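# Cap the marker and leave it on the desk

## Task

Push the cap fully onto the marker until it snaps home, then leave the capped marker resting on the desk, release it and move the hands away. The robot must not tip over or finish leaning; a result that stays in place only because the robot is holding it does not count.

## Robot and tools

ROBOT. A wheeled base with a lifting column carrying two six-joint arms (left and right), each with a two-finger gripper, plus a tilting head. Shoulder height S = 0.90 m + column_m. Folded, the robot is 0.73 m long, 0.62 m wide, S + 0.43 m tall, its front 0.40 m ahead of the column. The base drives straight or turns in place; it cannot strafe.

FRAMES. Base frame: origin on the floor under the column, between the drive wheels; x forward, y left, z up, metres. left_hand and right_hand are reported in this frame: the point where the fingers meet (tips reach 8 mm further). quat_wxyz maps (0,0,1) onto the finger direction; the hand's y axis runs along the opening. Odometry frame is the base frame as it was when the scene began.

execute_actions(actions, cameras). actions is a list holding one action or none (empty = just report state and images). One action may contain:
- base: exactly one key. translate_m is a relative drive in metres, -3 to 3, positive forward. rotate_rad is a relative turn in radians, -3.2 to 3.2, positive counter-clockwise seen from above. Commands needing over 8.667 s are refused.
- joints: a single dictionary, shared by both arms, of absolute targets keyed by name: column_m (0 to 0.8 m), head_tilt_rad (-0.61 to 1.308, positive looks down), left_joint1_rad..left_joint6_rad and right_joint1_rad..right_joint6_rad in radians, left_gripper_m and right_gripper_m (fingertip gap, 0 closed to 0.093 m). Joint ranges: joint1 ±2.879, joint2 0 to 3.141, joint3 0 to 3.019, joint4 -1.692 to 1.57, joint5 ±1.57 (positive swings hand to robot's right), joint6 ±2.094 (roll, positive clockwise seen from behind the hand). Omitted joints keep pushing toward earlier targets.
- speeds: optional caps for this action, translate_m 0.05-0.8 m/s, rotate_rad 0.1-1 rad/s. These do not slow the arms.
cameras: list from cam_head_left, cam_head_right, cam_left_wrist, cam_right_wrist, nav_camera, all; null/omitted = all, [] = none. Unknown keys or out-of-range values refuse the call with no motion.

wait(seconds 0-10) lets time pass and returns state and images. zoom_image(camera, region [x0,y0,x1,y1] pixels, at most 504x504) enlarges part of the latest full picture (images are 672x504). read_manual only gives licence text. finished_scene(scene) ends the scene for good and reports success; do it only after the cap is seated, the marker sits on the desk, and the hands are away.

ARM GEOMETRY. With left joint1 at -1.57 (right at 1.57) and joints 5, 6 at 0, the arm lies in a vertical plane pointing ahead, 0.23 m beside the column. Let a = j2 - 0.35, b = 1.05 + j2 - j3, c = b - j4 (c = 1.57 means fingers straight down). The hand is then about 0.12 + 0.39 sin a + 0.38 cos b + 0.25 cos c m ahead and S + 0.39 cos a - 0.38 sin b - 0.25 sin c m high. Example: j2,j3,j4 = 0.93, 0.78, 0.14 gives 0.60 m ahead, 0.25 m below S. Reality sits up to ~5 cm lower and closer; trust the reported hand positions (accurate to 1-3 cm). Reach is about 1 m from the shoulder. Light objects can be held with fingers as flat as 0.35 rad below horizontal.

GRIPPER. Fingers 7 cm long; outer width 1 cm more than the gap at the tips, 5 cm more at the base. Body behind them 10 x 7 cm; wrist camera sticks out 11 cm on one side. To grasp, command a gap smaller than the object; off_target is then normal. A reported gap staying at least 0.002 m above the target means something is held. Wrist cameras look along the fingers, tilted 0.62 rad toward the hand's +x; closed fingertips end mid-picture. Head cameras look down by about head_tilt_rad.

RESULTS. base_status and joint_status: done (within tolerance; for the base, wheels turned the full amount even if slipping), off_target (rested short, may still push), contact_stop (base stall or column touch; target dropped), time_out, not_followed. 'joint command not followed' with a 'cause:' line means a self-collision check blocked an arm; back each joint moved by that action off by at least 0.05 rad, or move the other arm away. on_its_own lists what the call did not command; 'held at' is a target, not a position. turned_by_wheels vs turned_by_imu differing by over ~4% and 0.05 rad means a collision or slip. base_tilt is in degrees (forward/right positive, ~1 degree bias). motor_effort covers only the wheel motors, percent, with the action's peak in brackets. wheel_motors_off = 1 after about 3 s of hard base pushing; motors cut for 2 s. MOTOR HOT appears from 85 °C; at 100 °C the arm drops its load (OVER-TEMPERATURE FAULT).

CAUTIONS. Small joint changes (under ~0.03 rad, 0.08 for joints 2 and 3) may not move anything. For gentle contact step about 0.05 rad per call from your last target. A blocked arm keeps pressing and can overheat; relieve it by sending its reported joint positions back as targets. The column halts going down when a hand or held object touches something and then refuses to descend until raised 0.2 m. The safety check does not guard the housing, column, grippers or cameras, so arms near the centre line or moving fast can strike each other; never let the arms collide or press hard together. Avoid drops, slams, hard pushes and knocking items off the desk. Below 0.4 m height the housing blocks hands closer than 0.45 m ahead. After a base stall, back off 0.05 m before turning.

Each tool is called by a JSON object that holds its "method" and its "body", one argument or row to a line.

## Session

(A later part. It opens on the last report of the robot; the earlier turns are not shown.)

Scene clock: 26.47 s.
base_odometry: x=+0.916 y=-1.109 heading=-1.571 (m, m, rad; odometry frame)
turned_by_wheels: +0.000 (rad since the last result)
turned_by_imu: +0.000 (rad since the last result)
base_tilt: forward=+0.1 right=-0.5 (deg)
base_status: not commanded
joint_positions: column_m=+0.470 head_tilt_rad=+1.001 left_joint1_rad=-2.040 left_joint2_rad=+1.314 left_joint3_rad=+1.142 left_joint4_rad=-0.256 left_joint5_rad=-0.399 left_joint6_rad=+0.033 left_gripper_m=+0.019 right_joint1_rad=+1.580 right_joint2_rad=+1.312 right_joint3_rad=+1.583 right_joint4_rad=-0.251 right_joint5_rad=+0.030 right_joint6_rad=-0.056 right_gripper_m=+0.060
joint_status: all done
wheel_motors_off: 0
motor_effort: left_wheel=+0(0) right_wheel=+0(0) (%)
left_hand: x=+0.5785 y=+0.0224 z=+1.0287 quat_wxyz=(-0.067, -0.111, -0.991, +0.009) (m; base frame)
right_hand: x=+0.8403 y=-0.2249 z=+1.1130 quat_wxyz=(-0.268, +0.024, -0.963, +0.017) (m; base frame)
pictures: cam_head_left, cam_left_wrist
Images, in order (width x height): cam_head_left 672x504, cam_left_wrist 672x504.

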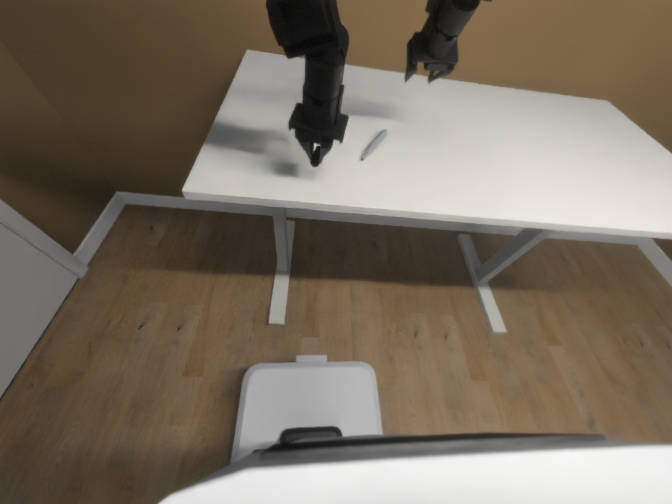

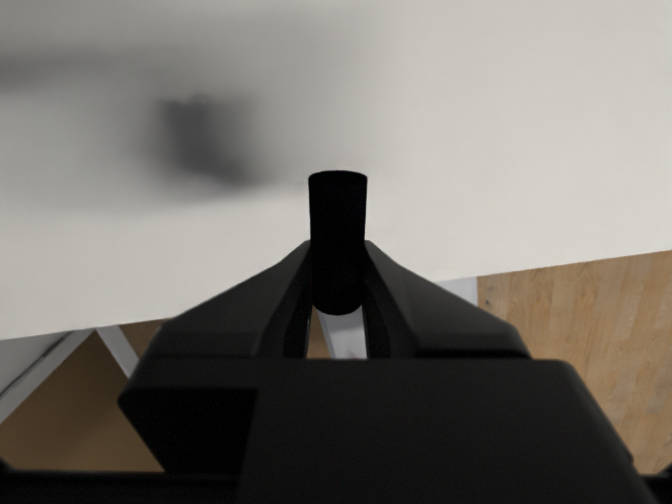

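{"method": "execute_actions", "body": {
  "actions": [
    {"joints":{"left_joint6_rad":1.38,"left_joint1_rad":-1.95}}
  ],
  "cameras": ["cam_head_left","cam_head_right","cam_right_wrist"]
}}

{"method": "zoom_image", "body": {
  "camera": "cam_head_right",
  "region": [200,80,400,200]
}}

Scene clock: 29.43 s.
base_odometry: x=+0.916 y=-1.109 heading=-1.571 (m, m, rad; odometry frame)
turned_by_wheels: +0.000 (rad since the last result)
turned_by_imu: +0.000 (rad since the last result)
base_tilt: forward=+0.1 right=-0.4 (deg)
base_status: not commanded
joint_positions: column_m=+0.470 head_tilt_rad=+1.001 left_joint1_rad=-1.947 left_joint2_rad=+1.314 left_joint3_rad=+1.142 left_joint4_rad=-0.256 left_joint5_rad=-0.399 left_joint6_rad=+1.369 left_gripper_m=+0.019 right_joint1_rad=+1.580 right_joint2_rad=+1.312 right_joint3_rad=+1.583 right_joint4_rad=-0.251 right_joint5_rad=+0.030 right_joint6_rad=-0.056 right_gripper_m=+0.060
joint_status: all done
wheel_motors_off: 0
motor_effort: left_wheel=-1(0) right_wheel=+0(0) (%)
left_hand: x=+0.5867 y=+0.0739 z=+1.0145 quat_wxyz=(-0.029, -0.687, -0.724, -0.064) (m; base frame)
right_hand: x=+0.8403 y=-0.2249 z=+1.1130 quat_wxyz=(-0.268, +0.024, -0.963, +0.017) (m; base frame)
pictures: cam_head_left, cam_head_right, cam_right_wrist
Images, in order (width x height): cam_head_left 672x504, cam_head_right 672x504, cam_right_wrist 672x504.

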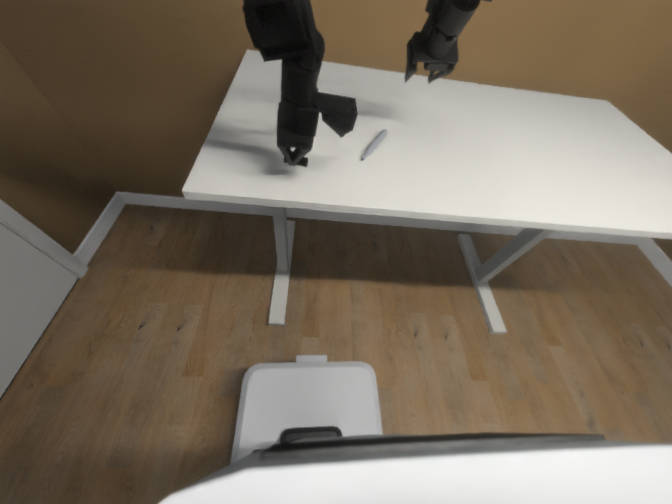

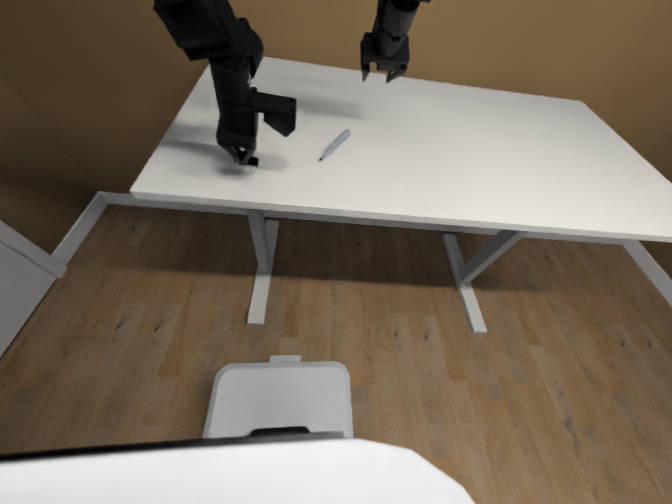

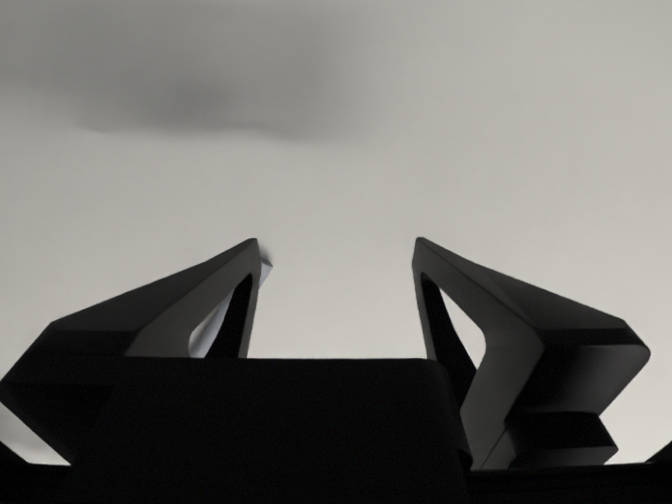

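Region (200, 80, 400, 200) of cam_head_right's 672x504 image, scaled by 2.520, with more detail than that image has; it fills the top 302 rows of this view, and the rest is white.

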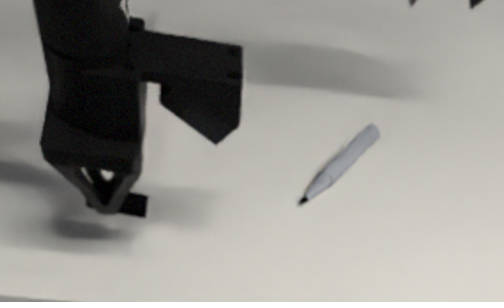

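{"method": "execute_actions", "body": {
  "actions": [
    {"joints":{"column_m":0.427}}
  ],
  "cameras": []
}}

{"method": "execute_actions", "body": {
  "actions": [
    {"joints":{"left_gripper_m":0.05}}
  ],
  "cameras": []
}}

{"method": "execute_actions", "body": {
  "actions": [
    {"joints":{"column_m":0.47}}
  ],
  "cameras": []
}}

{"method": "execute_actions", "body": {
  "actions": [
    {"joints":{"left_joint6_rad":-1.76}}
  ],
  "cameras": ["cam_head_left","cam_left_wrist"]
}}

Scene clock: 30.70 s.
base_odometry: x=+0.916 y=-1.109 heading=-1.571 (m, m, rad; odometry frame)
turned_by_wheels: +0.000 (rad since the last result)
turned_by_imu: +0.000 (rad since the last result)
base_tilt: forward=+0.0 right=-0.5 (deg)
base_status: not commanded
joint_positions: column_m=+0.427 head_tilt_rad=+1.001 left_joint1_rad=-1.947 left_joint2_rad=+1.311 left_joint3_rad=+1.142 left_joint4_rad=-0.256 left_joint5_rad=-0.399 left_joint6_rad=+1.369 left_gripper_m=+0.019 right_joint1_rad=+1.580 right_joint2_rad=+1.312 right_joint3_rad=+1.583 right_joint4_rad=-0.251 right_joint5_rad=+0.030 right_joint6_rad=-0.056 right_gripper_m=+0.060
joint_status: all done
wheel_motors_off: 0
motor_effort: left_wheel=+0(1) right_wheel=+0(1) (%)
left_hand: x=+0.5877 y=+0.0741 z=+0.9729 quat_wxyz=(-0.030, -0.686, -0.724, -0.065) (m; base frame)
right_hand: x=+0.8403 y=-0.2249 z=+1.0701 quat_wxyz=(-0.268, +0.024, -0.963, +0.017) (m; base frame)
pictures: none
No camera images: the call's "cameras" was empty. Leave "cameras" out to get every camera's image.

Scene clock: 31.27 s.
base_odometry: x=+0.916 y=-1.109 heading=-1.571 (m, m, rad; odometry frame)
turned_by_wheels: +0.000 (rad since the last result)
turned_by_imu: +0.000 (rad since the last result)
base_tilt: forward=+0.0 right=-0.3 (deg)
base_status: not commanded
joint_positions: column_m=+0.427 head_tilt_rad=+1.001 left_joint1_rad=-1.947 left_joint2_rad=+1.312 left_joint3_rad=+1.142 left_joint4_rad=-0.256 left_joint5_rad=-0.399 left_joint6_rad=+1.369 left_gripper_m=+0.050 right_joint1_rad=+1.580 right_joint2_rad=+1.312 right_joint3_rad=+1.583 right_joint4_rad=-0.251 right_joint5_rad=+0.030 right_joint6_rad=-0.056 right_gripper_m=+0.060
joint_status: all done
wheel_motors_off: 0
motor_effort: left_wheel=-1(0) right_wheel=+0(1) (%)
left_hand: x=+0.5874 y=+0.0740 z=+0.9725 quat_wxyz=(-0.030, -0.686, -0.724, -0.065) (m; base frame)
right_hand: x=+0.8403 y=-0.2249 z=+1.0701 quat_wxyz=(-0.268, +0.024, -0.963, +0.017) (m; base frame)
pictures: none
No camera images: the call's "cameras" was empty. Leave "cameras" out to get every camera's image.

Scene clock: 32.43 s.
base_odometry: x=+0.916 y=-1.109 heading=-1.571 (m, m, rad; odometry frame)
turned_by_wheels: +0.000 (rad since the last result)
turned_by_imu: +0.000 (rad since the last result)
base_tilt: forward=+0.1 right=-0.4 (deg)
base_status: not commanded
joint_positions: column_m=+0.470 head_tilt_rad=+1.001 left_joint1_rad=-1.947 left_joint2_rad=+1.312 left_joint3_rad=+1.142 left_joint4_rad=-0.256 left_joint5_rad=-0.399 left_joint6_rad=+1.369 left_gripper_m=+0.050 right_joint1_rad=+1.580 right_joint2_rad=+1.312 right_joint3_rad=+1.583 right_joint4_rad=-0.251 right_joint5_rad=+0.030 right_joint6_rad=-0.056 right_gripper_m=+0.060
joint_status: all done
wheel_motors_off: 0
motor_effort: left_wheel=+1(0) right_wheel=+0(1) (%)
left_hand: x=+0.5873 y=+0.0740 z=+1.0153 quat_wxyz=(-0.030, -0.686, -0.724, -0.065) (m; base frame)
right_hand: x=+0.8403 y=-0.2249 z=+1.1130 quat_wxyz=(-0.268, +0.024, -0.963, +0.017) (m; base frame)
pictures: none
No camera images: the call's "cameras" was empty. Leave "cameras" out to get every camera's image.

Scene clock: 34.77 s.
base_odometry: x=+0.916 y=-1.109 heading=-1.571 (m, m, rad; odometry frame)
turned_by_wheels: +0.000 (rad since the last result)
turned_by_imu: +0.000 (rad since the last result)
base_tilt: forward=+0.0 right=-0.4 (deg)
base_status: not commanded
joint_positions: column_m=+0.470 head_tilt_rad=+1.001 left_joint1_rad=-1.947 left_joint2_rad=+1.312 left_joint3_rad=+1.142 left_joint4_rad=-0.256 left_joint5_rad=-0.399 left_joint6_rad=-1.749 left_gripper_m=+0.050 right_joint1_rad=+1.580 right_joint2_rad=+1.312 right_joint3_rad=+1.583 right_joint4_rad=-0.251 right_joint5_rad=+0.030 right_joint6_rad=-0.056 right_gripper_m=+0.060
joint_status: all done
wheel_motors_off: 0
motor_effort: left_wheel=+0(1) right_wheel=+0(0) (%)
left_hand: x=+0.5873 y=+0.0740 z=+1.0153 quat_wxyz=(-0.065, +0.715, -0.695, +0.029) (m; base frame)
right_hand: x=+0.8403 y=-0.2249 z=+1.1130 quat_wxyz=(-0.268, +0.024, -0.963, +0.017) (m; base frame)
pictures: cam_head_left, cam_left_wrist
Images, in order (width x height): cam_head_left 672x504, cam_left_wrist 672x504.

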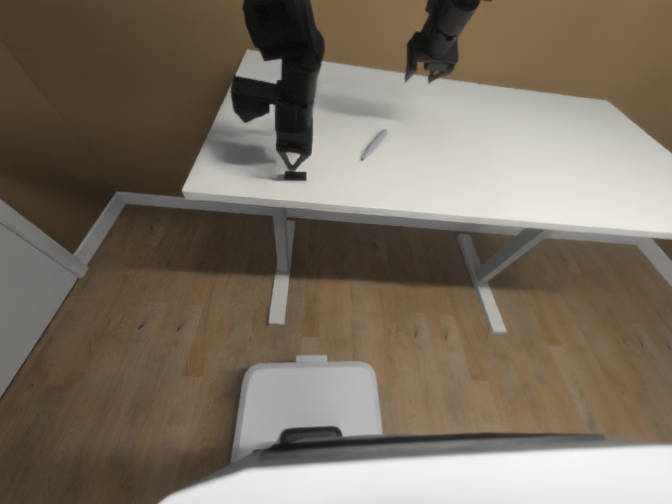

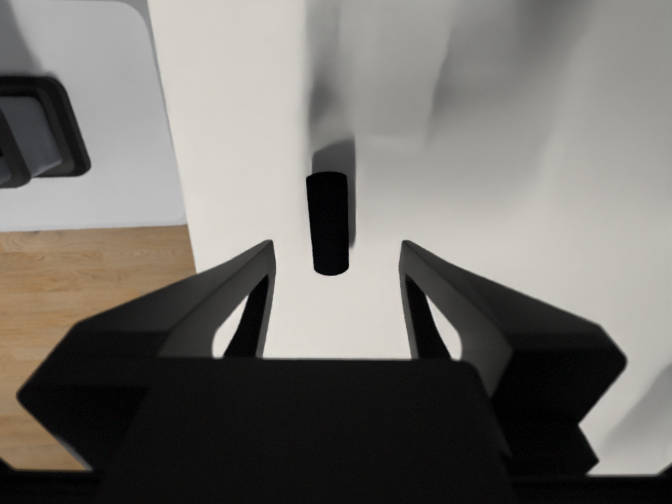

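{"method": "zoom_image", "body": {
  "camera": "cam_left_wrist",
  "region": [280,140,390,290]
}}

{"method": "zoom_image", "body": {
  "camera": "cam_head_left",
  "region": [260,120,400,200]
}}

Region (280, 140, 390, 290) of cam_left_wrist's 672x504 image, scaled by 3.360, with more detail than that image has; it fills the left 370 columns of this view, and the rest is white.

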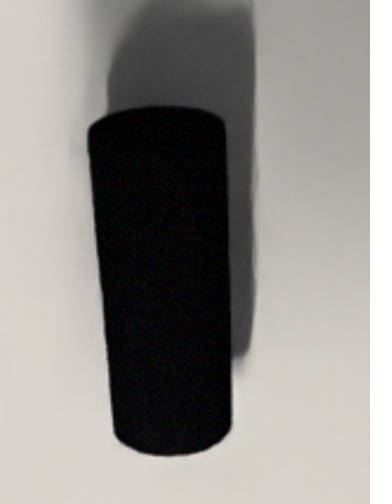

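Region (260, 120, 400, 200) of cam_head_left's 672x504 image, scaled by 3.600, with more detail than that image has; it fills the top 288 rows of this view, and the rest is white.

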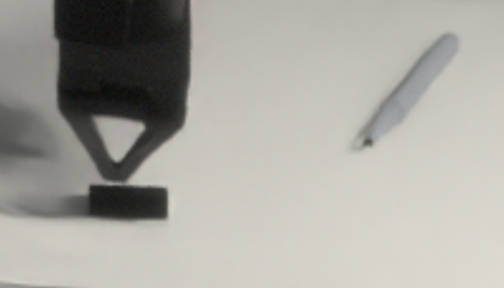

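{"method": "execute_actions", "body": {
  "actions": [
    {"joints":{"column_m":0.425}}
  ],
  "cameras": []
}}

{"method": "execute_actions", "body": {
  "actions": [
    {"joints":{"left_gripper_m":0.008,"right_joint1_rad":1.9,"right_joint5_rad":0.35,"right_joint6_rad":0.6}}
  ],
  "cameras": ["cam_head_left","cam_left_wrist","cam_right_wrist"]
}}

Scene clock: 36.13 s.
base_odometry: x=+0.916 y=-1.109 heading=-1.571 (m, m, rad; odometry frame)
turned_by_wheels: +0.000 (rad since the last result)
turned_by_imu: +0.000 (rad since the last result)
base_tilt: forward=+0.1 right=-0.4 (deg)
base_status: not commanded
joint_positions: column_m=+0.425 head_tilt_rad=+1.001 left_joint1_rad=-1.947 left_joint2_rad=+1.312 left_joint3_rad=+1.142 left_joint4_rad=-0.256 left_joint5_rad=-0.399 left_joint6_rad=-1.749 left_gripper_m=+0.050 right_joint1_rad=+1.580 right_joint2_rad=+1.312 right_joint3_rad=+1.583 right_joint4_rad=-0.251 right_joint5_rad=+0.030 right_joint6_rad=-0.056 right_gripper_m=+0.060
joint_status: all done
wheel_motors_off: 0
motor_effort: left_wheel=+0(1) right_wheel=+0(0) (%)
left_hand: x=+0.5873 y=+0.0740 z=+0.9703 quat_wxyz=(-0.065, +0.715, -0.695, +0.029) (m; base frame)
right_hand: x=+0.8403 y=-0.2249 z=+1.0681 quat_wxyz=(-0.268, +0.024, -0.963, +0.017) (m; base frame)
pictures: none
No camera images: the call's "cameras" was empty. Leave "cameras" out to get every camera's image.

Scene clock: 37.37 s.
base_odometry: x=+0.916 y=-1.109 heading=-1.571 (m, m, rad; odometry frame)
turned_by_wheels: +0.000 (rad since the last result)
turned_by_imu: +0.000 (rad since the last result)
base_tilt: forward=+0.1 right=-0.5 (deg)
base_status: not commanded
joint_positions: column_m=+0.425 head_tilt_rad=+1.001 left_joint1_rad=-1.947 left_joint2_rad=+1.312 left_joint3_rad=+1.142 left_joint4_rad=-0.256 left_joint5_rad=-0.399 left_joint6_rad=-1.749 left_gripper_m=+0.018 right_joint1_rad=+1.915 right_joint2_rad=+1.312 right_joint3_rad=+1.583 right_joint4_rad=-0.251 right_joint5_rad=+0.347 right_joint6_rad=+0.584 right_gripper_m=+0.060
joint_status: left_gripper_m off_target (ended at +0.018, target +0.008); the others done
wheel_motors_off: 0
motor_effort: left_wheel=+1(1) right_wheel=+0(1) (%)
left_hand: x=+0.5873 y=+0.0740 z=+0.9703 quat_wxyz=(-0.065, +0.715, -0.695, +0.029) (m; base frame)
right_hand: x=+0.8276 y=-0.0800 z=+1.0898 quat_wxyz=(-0.257, -0.281, -0.921, -0.077) (m; base frame)
pictures: cam_head_left, cam_left_wrist, cam_right_wrist
Images, in order (width x height): cam_head_left 672x504, cam_left_wrist 672x504, cam_right_wrist 672x504.

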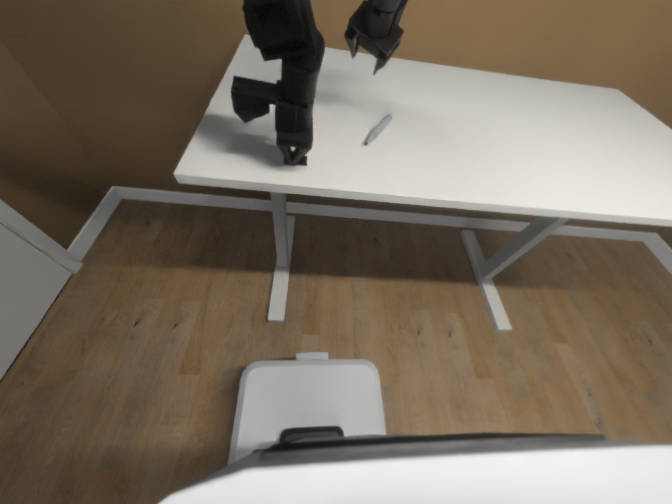

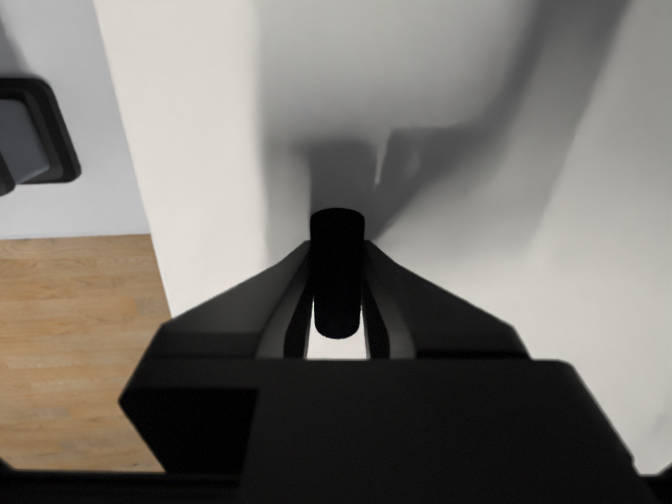

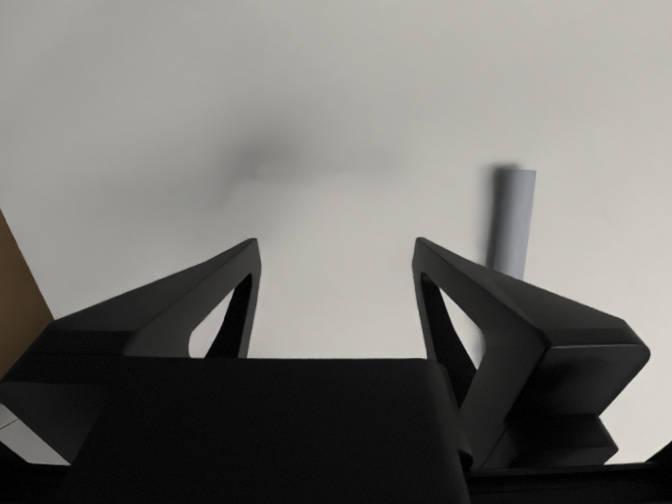

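{"method": "execute_actions", "body": {
  "actions": [
    {"joints":{"right_joint1_rad":1.7,"right_joint5_rad":0.1,"right_joint6_rad":0.72,"right_joint2_rad":1.275,"right_joint3_rad":1.49,"right_joint4_rad":-0.66}}
  ],
  "cameras": ["cam_head_left","cam_right_wrist"]
}}

Scene clock: 38.63 s.
base_odometry: x=+0.916 y=-1.109 heading=-1.571 (m, m, rad; odometry frame)
turned_by_wheels: +0.000 (rad since the last result)
turned_by_imu: +0.000 (rad since the last result)
base_tilt: forward=+0.1 right=-0.3 (deg)
base_status: not commanded
joint_positions: column_m=+0.425 head_tilt_rad=+1.001 left_joint1_rad=-1.947 left_joint2_rad=+1.312 left_joint3_rad=+1.142 left_joint4_rad=-0.256 left_joint5_rad=-0.399 left_joint6_rad=-1.749 left_gripper_m=+0.018 right_joint1_rad=+1.688 right_joint2_rad=+1.278 right_joint3_rad=+1.488 right_joint4_rad=-0.656 right_joint5_rad=+0.103 right_joint6_rad=+0.705 right_gripper_m=+0.060
joint_status: all done
wheel_motors_off: 0
motor_effort: left_wheel=+0(1) right_wheel=+1(2) (%)
left_hand: x=+0.5873 y=+0.0740 z=+0.9703 quat_wxyz=(-0.065, +0.715, -0.695, +0.029) (m; base frame)
right_hand: x=+0.7062 y=-0.1759 z=+1.0299 quat_wxyz=(-0.037, -0.321, -0.946, -0.014) (m; base frame)
pictures: cam_head_left, cam_right_wrist
Images, in order (width x height): cam_head_left 672x504, cam_right_wrist 672x504.

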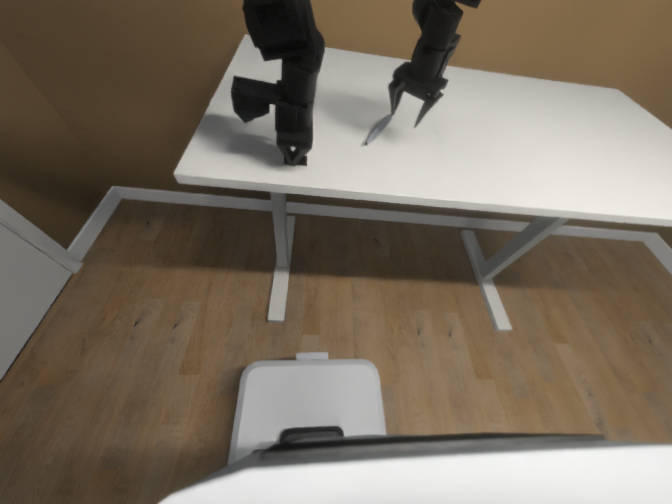

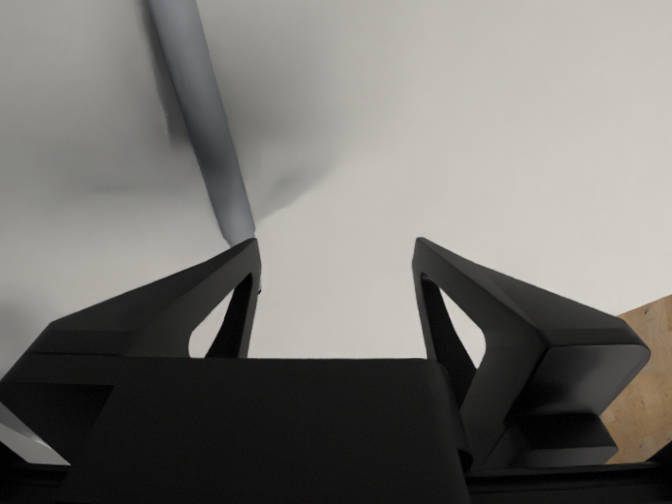

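{"method": "execute_actions", "body": {
  "actions": [
    {"joints":{"right_joint1_rad":1.81,"right_joint5_rad":0.19,"right_joint6_rad":0.5,"right_joint2_rad":1.31,"right_joint3_rad":1.56,"right_joint4_rad":-0.69}}
  ],
  "cameras": ["cam_head_left","cam_right_wrist"]
}}

Scene clock: 39.63 s.
base_odometry: x=+0.916 y=-1.109 heading=-1.571 (m, m, rad; odometry frame)
turned_by_wheels: +0.000 (rad since the last result)
turned_by_imu: +0.000 (rad since the last result)
base_tilt: forward=+0.0 right=-0.4 (deg)
base_status: not commanded
joint_positions: column_m=+0.425 head_tilt_rad=+1.001 left_joint1_rad=-1.947 left_joint2_rad=+1.312 left_joint3_rad=+1.142 left_joint4_rad=-0.256 left_joint5_rad=-0.399 left_joint6_rad=-1.749 left_gripper_m=+0.018 right_joint1_rad=+1.821 right_joint2_rad=+1.297 right_joint3_rad=+1.517 right_joint4_rad=-0.686 right_joint5_rad=+0.187 right_joint6_rad=+0.515 right_gripper_m=+0.060
joint_status: all done
wheel_motors_off: 0
motor_effort: left_wheel=-1(1) right_wheel=+1(2) (%)
left_hand: x=+0.5873 y=+0.0740 z=+0.9703 quat_wxyz=(-0.065, +0.715, -0.695, +0.029) (m; base frame)
right_hand: x=+0.7051 y=-0.1144 z=+1.0359 quat_wxyz=(-0.029, -0.200, -0.979, -0.025) (m; base frame)
pictures: cam_head_left, cam_right_wrist
Images, in order (width x height): cam_head_left 672x504, cam_right_wrist 672x504.

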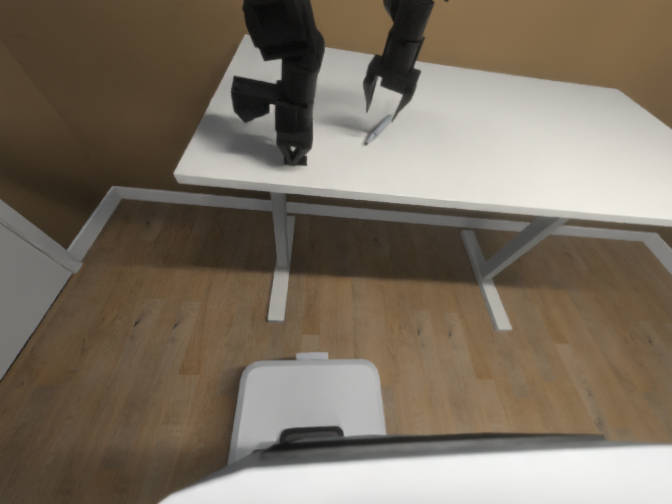

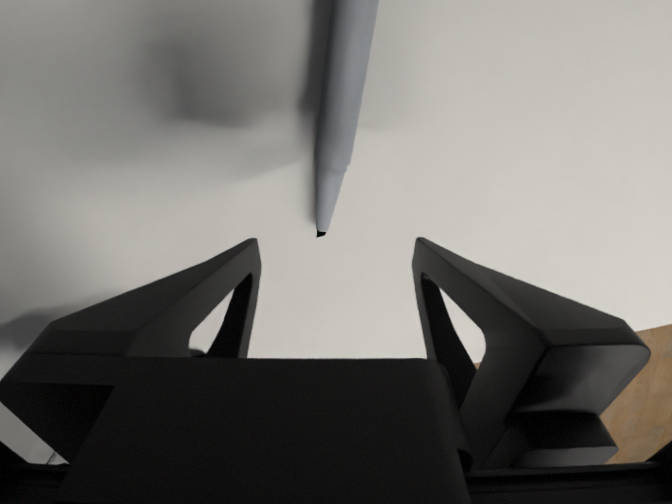

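{"method": "execute_actions", "body": {
  "actions": [
    {"joints":{"right_joint1_rad":1.75,"right_joint5_rad":0.15,"right_joint6_rad":0.72,"right_joint2_rad":1.45,"right_joint3_rad":1.76,"right_joint4_rad":-0.76}}
  ],
  "cameras": ["cam_head_left","cam_right_wrist"]
}}

Scene clock: 40.70 s.
base_odometry: x=+0.916 y=-1.109 heading=-1.571 (m, m, rad; odometry frame)
turned_by_wheels: +0.000 (rad since the last result)
turned_by_imu: +0.000 (rad since the last result)
base_tilt: forward=+0.1 right=-0.5 (deg)
base_status: not commanded
joint_positions: column_m=+0.425 head_tilt_rad=+1.001 left_joint1_rad=-1.947 left_joint2_rad=+1.312 left_joint3_rad=+1.142 left_joint4_rad=-0.256 left_joint5_rad=-0.399 left_joint6_rad=-1.749 left_gripper_m=+0.018 right_joint1_rad=+1.750 right_joint2_rad=+1.452 right_joint3_rad=+1.716 right_joint4_rad=-0.756 right_joint5_rad=+0.152 right_joint6_rad=+0.705 right_gripper_m=+0.060
joint_status: all done
wheel_motors_off: 0
motor_effort: left_wheel=+2(0) right_wheel=+0(1) (%)
left_hand: x=+0.5873 y=+0.0740 z=+0.9703 quat_wxyz=(-0.065, +0.715, -0.695, +0.029) (m; base frame)
right_hand: x=+0.7437 y=-0.1390 z=+0.9911 quat_wxyz=(-0.017, -0.305, -0.952, -0.009) (m; base frame)
pictures: cam_head_left, cam_right_wrist
Images, in order (width x height): cam_head_left 672x504, cam_right_wrist 672x504.

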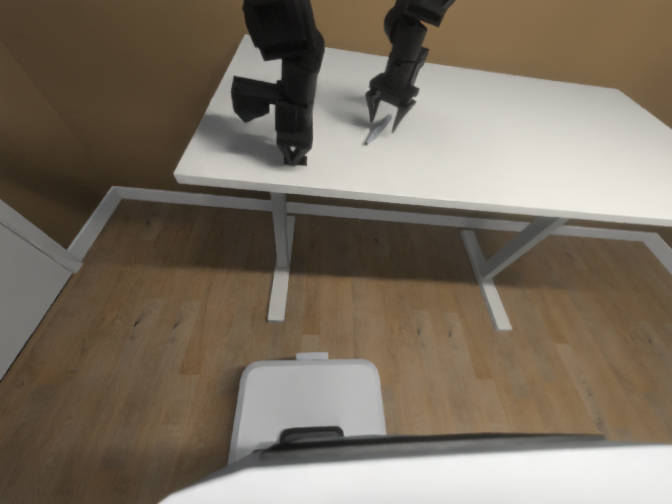

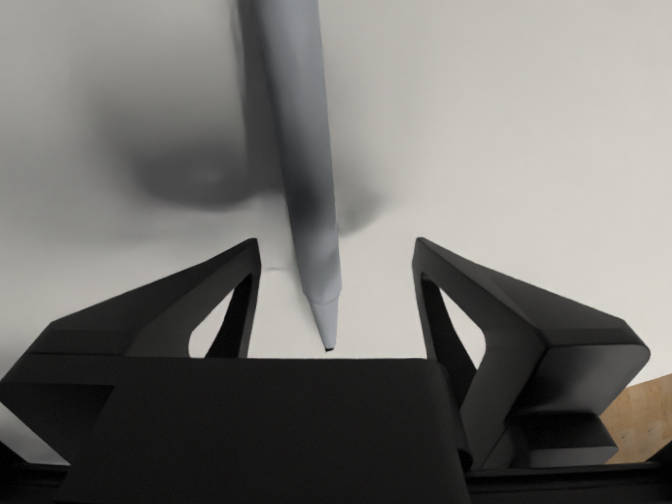

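{"method": "execute_actions", "body": {
  "actions": [
    {"joints":{"right_joint1_rad":1.74,"right_joint6_rad":0.64,"right_joint2_rad":1.55,"right_joint3_rad":1.93,"right_joint4_rad":-0.815}}
  ],
  "cameras": ["cam_head_left","cam_right_wrist"]
}}

Scene clock: 46.17 s.
base_odometry: x=+0.916 y=-1.109 heading=-1.571 (m, m, rad; odometry frame)
turned_by_wheels: +0.000 (rad since the last result)
turned_by_imu: -0.001 (rad since the last result)
base_tilt: forward=+0.1 right=-0.5 (deg)
base_status: not commanded
joint_positions: column_m=+0.425 head_tilt_rad=+1.001 left_joint1_rad=-1.947 left_joint2_rad=+1.312 left_joint3_rad=+1.142 left_joint4_rad=-0.256 left_joint5_rad=-0.399 left_joint6_rad=-1.749 left_gripper_m=+0.018 right_joint1_rad=+1.750 right_joint2_rad=+1.542 right_joint3_rad=+1.883 right_joint4_rad=-0.812 right_joint5_rad=+0.152 right_joint6_rad=+0.652 right_gripper_m=+0.060
joint_status: all done
wheel_motors_off: 0
motor_effort: left_wheel=+1(1) right_wheel=+0(1) (%)
left_hand: x=+0.5873 y=+0.0740 z=+0.9703 quat_wxyz=(-0.065, +0.715, -0.695, +0.029) (m; base frame)
right_hand: x=+0.7827 y=-0.1340 z=+0.9820 quat_wxyz=(-0.027, -0.281, -0.959, -0.012) (m; base frame)
pictures: cam_head_left, cam_right_wrist
Images, in order (width x height): cam_head_left 672x504, cam_right_wrist 672x504.

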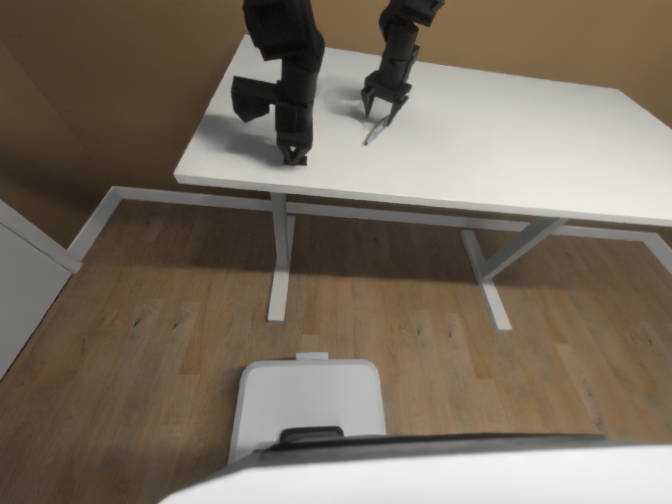

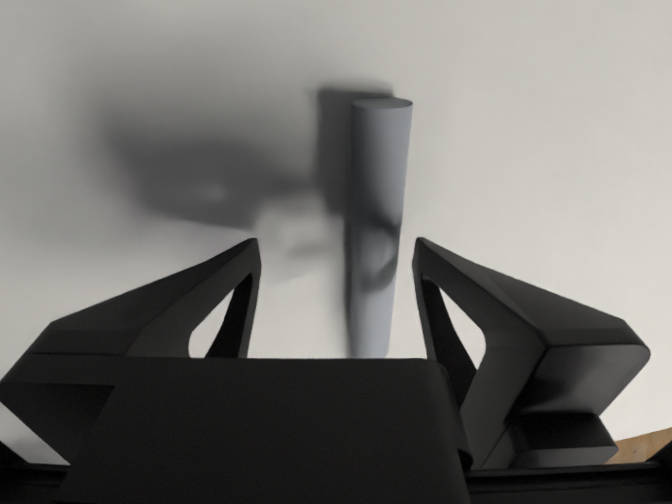

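{"method": "execute_actions", "body": {
  "actions": [
    {"joints":{"right_joint1_rad":1.70,"right_joint2_rad":1.6}}
  ],
  "cameras": ["cam_right_wrist"]
}}

{"method": "execute_actions", "body": {
  "actions": [
    {"joints":{"right_gripper_m":0.006}}
  ],
  "cameras": ["cam_right_wrist"]
}}

Scene clock: 46.97 s.
base_odometry: x=+0.916 y=-1.109 heading=-1.571 (m, m, rad; odometry frame)
turned_by_wheels: +0.000 (rad since the last result)
turned_by_imu: +0.000 (rad since the last result)
base_tilt: forward=+0.1 right=-0.5 (deg)
base_status: not commanded
joint_positions: column_m=+0.425 head_tilt_rad=+1.001 left_joint1_rad=-1.947 left_joint2_rad=+1.312 left_joint3_rad=+1.142 left_joint4_rad=-0.256 left_joint5_rad=-0.399 left_joint6_rad=-1.749 left_gripper_m=+0.018 right_joint1_rad=+1.708 right_joint2_rad=+1.565 right_joint3_rad=+1.899 right_joint4_rad=-0.812 right_joint5_rad=+0.148 right_joint6_rad=+0.652 right_gripper_m=+0.060
joint_status: all done
wheel_motors_off: 0
motor_effort: left_wheel=+0(2) right_wheel=+0(1) (%)
left_hand: x=+0.5873 y=+0.0740 z=+0.9703 quat_wxyz=(-0.065, +0.715, -0.695, +0.029) (m; base frame)
right_hand: x=+0.7834 y=-0.1596 z=+0.9685 quat_wxyz=(-0.028, -0.290, -0.956, +0.005) (m; base frame)
pictures: cam_right_wrist
Images, in order (width x height): cam_right_wrist 672x504.

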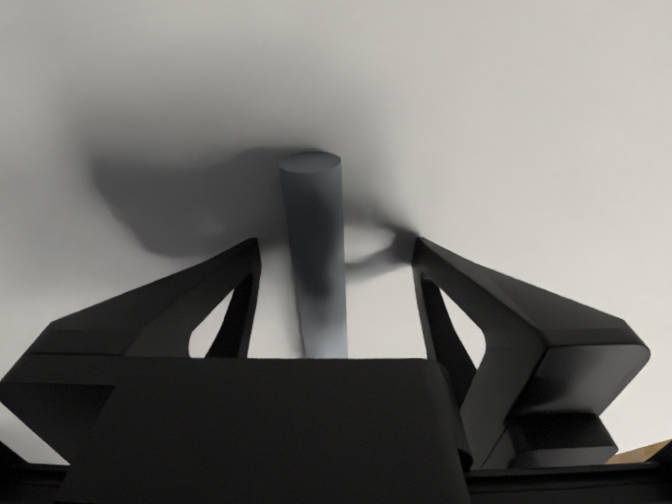

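Scene clock: 47.57 s.
base_odometry: x=+0.916 y=-1.109 heading=-1.571 (m, m, rad; odometry frame)
turned_by_wheels: +0.000 (rad since the last result)
turned_by_imu: +0.000 (rad since the last result)
base_tilt: forward=+0.1 right=-0.5 (deg)
base_status: not commanded
joint_positions: column_m=+0.425 head_tilt_rad=+1.001 left_joint1_rad=-1.947 left_joint2_rad=+1.312 left_joint3_rad=+1.142 left_joint4_rad=-0.256 left_joint5_rad=-0.399 left_joint6_rad=-1.749 left_gripper_m=+0.018 right_joint1_rad=+1.708 right_joint2_rad=+1.565 right_joint3_rad=+1.899 right_joint4_rad=-0.812 right_joint5_rad=+0.148 right_joint6_rad=+0.652 right_gripper_m=+0.017
joint_status: right_gripper_m off_target (ended at +0.017, target +0.006)
wheel_motors_off: 0
motor_effort: left_wheel=+0(1) right_wheel=+0(1) (%)
left_hand: x=+0.5873 y=+0.0740 z=+0.9703 quat_wxyz=(-0.065, +0.715, -0.695, +0.029) (m; base frame)
right_hand: x=+0.7833 y=-0.1596 z=+0.9682 quat_wxyz=(-0.028, -0.290, -0.956, +0.005) (m; base frame)
pictures: cam_right_wrist
Images, in order (width x height): cam_right_wrist 672x504.

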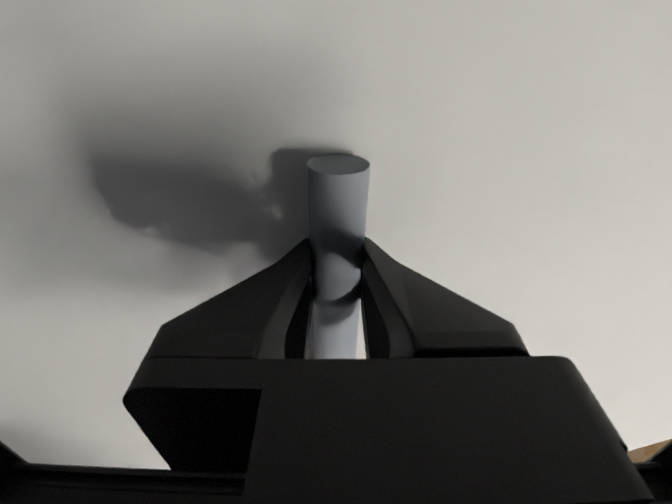

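{"method": "execute_actions", "body": {
  "actions": [
    {"joints":{"column_m":0.47}}
  ],
  "cameras": []
}}

{"method": "execute_actions", "body": {
  "actions": [
    {"joints":{"right_joint3_rad":1.75,"right_joint2_rad":1.4,"right_joint6_rad":1.7,"right_joint4_rad":-0.6}}
  ],
  "cameras": []
}}

{"method": "execute_actions", "body": {
  "actions": [
    {"joints":{"right_joint1_rad":1.8,"right_joint5_rad":0.27,"right_joint2_rad":1.29,"right_joint3_rad":1.17,"right_joint4_rad":-0.27,"head_tilt_rad":1.1}}
  ],
  "cameras": ["cam_head_left","cam_right_wrist","cam_left_wrist"]
}}

Scene clock: 48.93 s.
base_odometry: x=+0.916 y=-1.109 heading=-1.571 (m, m, rad; odometry frame)
turned_by_wheels: +0.000 (rad since the last result)
turned_by_imu: +0.000 (rad since the last result)
base_tilt: forward=+0.0 right=-0.5 (deg)
base_status: not commanded
joint_positions: column_m=+0.470 head_tilt_rad=+1.001 left_joint1_rad=-1.947 left_joint2_rad=+1.313 left_joint3_rad=+1.142 left_joint4_rad=-0.256 left_joint5_rad=-0.399 left_joint6_rad=-1.749 left_gripper_m=+0.018 right_joint1_rad=+1.708 right_joint2_rad=+1.586 right_joint3_rad=+1.899 right_joint4_rad=-0.812 right_joint5_rad=+0.148 right_joint6_rad=+0.652 right_gripper_m=+0.017
joint_status: all done
wheel_motors_off: 0
motor_effort: left_wheel=-1(0) right_wheel=+1(1) (%)
left_hand: x=+0.5871 y=+0.0740 z=+1.0151 quat_wxyz=(-0.065, +0.715, -0.695, +0.029) (m; base frame)
right_hand: x=+0.7755 y=-0.1585 z=+0.9994 quat_wxyz=(-0.018, -0.289, -0.957, +0.009) (m; base frame)
pictures: none
No camera images: the call's "cameras" was empty. Leave "cameras" out to get every camera's image.

Scene clock: 50.40 s.
base_odometry: x=+0.916 y=-1.109 heading=-1.571 (m, m, rad; odometry frame)
turned_by_wheels: +0.000 (rad since the last result)
turned_by_imu: +0.000 (rad since the last result)
base_tilt: forward=+0.2 right=-0.5 (deg)
base_status: not commanded
joint_positions: column_m=+0.470 head_tilt_rad=+1.001 left_joint1_rad=-1.947 left_joint2_rad=+1.313 left_joint3_rad=+1.142 left_joint4_rad=-0.256 left_joint5_rad=-0.399 left_joint6_rad=-1.749 left_gripper_m=+0.018 right_joint1_rad=+1.708 right_joint2_rad=+1.385 right_joint3_rad=+1.746 right_joint4_rad=-0.607 right_joint5_rad=+0.148 right_joint6_rad=+1.684 right_gripper_m=+0.017
joint_status: all done
wheel_motors_off: 0
motor_effort: left_wheel=+0(0) right_wheel=+0(1) (%)
left_hand: x=+0.5871 y=+0.0740 z=+1.0151 quat_wxyz=(-0.065, +0.715, -0.695, +0.029) (m; base frame)
right_hand: x=+0.8169 y=-0.1668 z=+1.0926 quat_wxyz=(-0.100, -0.728, -0.671, -0.098) (m; base frame)
pictures: none
No camera images: the call's "cameras" was empty. Leave "cameras" out to get every camera's image.

Scene clock: 51.63 s.
base_odometry: x=+0.916 y=-1.109 heading=-1.571 (m, m, rad; odometry frame)
turned_by_wheels: +0.000 (rad since the last result)
turned_by_imu: +0.000 (rad since the last result)
base_tilt: forward=+0.1 right=-0.4 (deg)
base_status: not commanded
joint_positions: column_m=+0.470 head_tilt_rad=+1.099 left_joint1_rad=-1.947 left_joint2_rad=+1.313 left_joint3_rad=+1.142 left_joint4_rad=-0.256 left_joint5_rad=-0.399 left_joint6_rad=-1.749 left_gripper_m=+0.018 right_joint1_rad=+1.807 right_joint2_rad=+1.299 right_joint3_rad=+1.155 right_joint4_rad=-0.277 right_joint5_rad=+0.268 right_joint6_rad=+1.685 right_gripper_m=+0.017
joint_status: all done
wheel_motors_off: 0
motor_effort: left_wheel=-2(1) right_wheel=+0(1) (%)
left_hand: x=+0.5871 y=+0.0740 z=+1.0151 quat_wxyz=(-0.065, +0.715, -0.695, +0.029) (m; base frame)
right_hand: x=+0.6008 y=-0.1333 z=+1.0064 quat_wxyz=(-0.059, -0.713, -0.698, -0.024) (m; base frame)
pictures: cam_head_left, cam_left_wrist, cam_right_wrist
Images, in order (width x height): cam_head_left 672x504, cam_left_wrist 672x504, cam_right_wrist 672x504.

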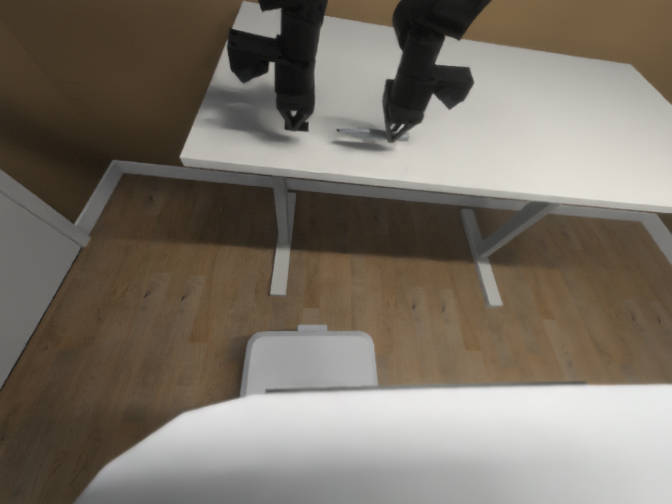

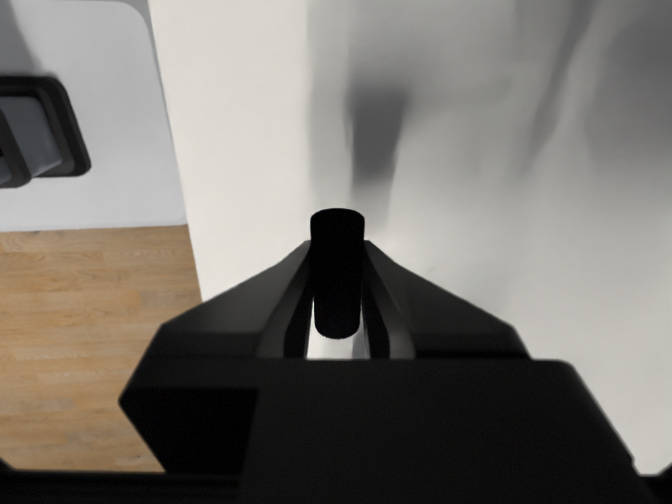

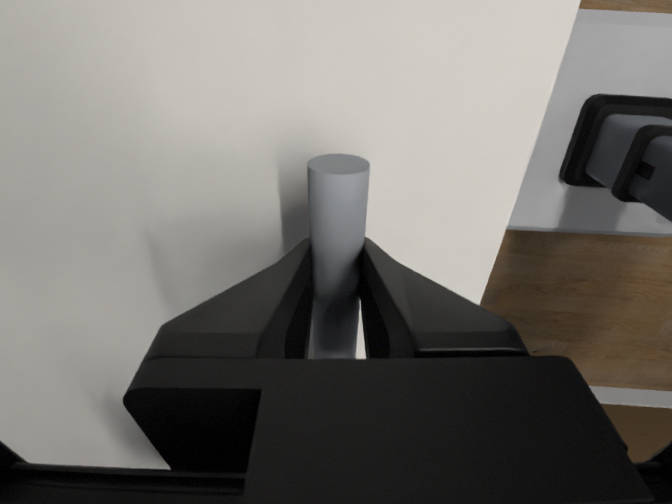

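{"method": "execute_actions", "body": {
  "actions": [
    {"joints":{"column_m":0.44,"left_joint2_rad":1.37,"right_joint1_rad":1.86,"right_joint5_rad":0.32}}
  ],
  "cameras": ["cam_head_left","cam_head_right","cam_left_wrist"]
}}

{"method": "zoom_image", "body": {
  "camera": "cam_head_left",
  "region": [260,90,430,170]
}}

Scene clock: 52.80 s.
base_odometry: x=+0.916 y=-1.109 heading=-1.571 (m, m, rad; odometry frame)
turned_by_wheels: +0.000 (rad since the last result)
turned_by_imu: +0.000 (rad since the last result)
base_tilt: forward=+0.0 right=-0.3 (deg)
base_status: not commanded
joint_positions: column_m=+0.440 head_tilt_rad=+1.099 left_joint1_rad=-1.950 left_joint2_rad=+1.349 left_joint3_rad=+1.143 left_joint4_rad=-0.256 left_joint5_rad=-0.402 left_joint6_rad=-1.749 left_gripper_m=+0.018 right_joint1_rad=+1.856 right_joint2_rad=+1.299 right_joint3_rad=+1.155 right_joint4_rad=-0.277 right_joint5_rad=+0.318 right_joint6_rad=+1.685 right_gripper_m=+0.017
joint_status: all done
wheel_motors_off: 0
motor_effort: left_wheel=+0(1) right_wheel=+1(3) (%)
left_hand: x=+0.5732 y=+0.0698 z=+0.9693 quat_wxyz=(-0.056, +0.711, -0.701, +0.015) (m; base frame)
right_hand: x=+0.5991 y=-0.1135 z=+0.9814 quat_wxyz=(-0.063, -0.706, -0.705, -0.024) (m; base frame)
pictures: cam_head_left, cam_head_right, cam_left_wrist
Images, in order (width x height): cam_head_left 672x504, cam_head_right 672x504, cam_left_wrist 672x504.

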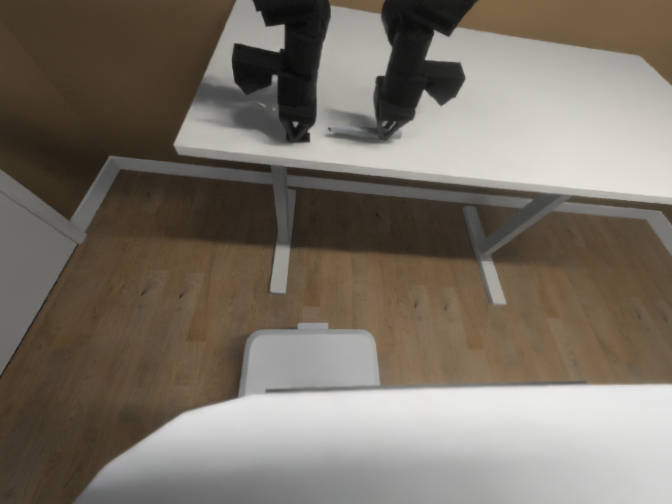

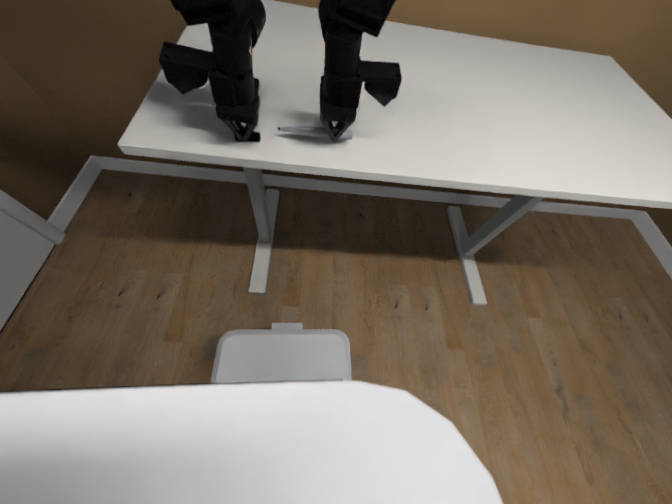

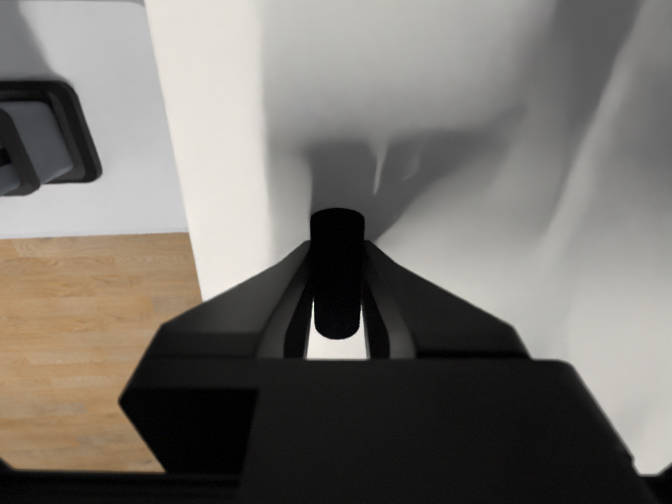

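Region (260, 90, 430, 170) of cam_head_left's 672x504 image, scaled by 2.965, with more detail than that image has; it fills the top 237 rows of this view, and the rest is white.

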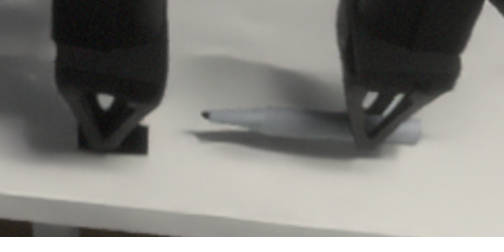

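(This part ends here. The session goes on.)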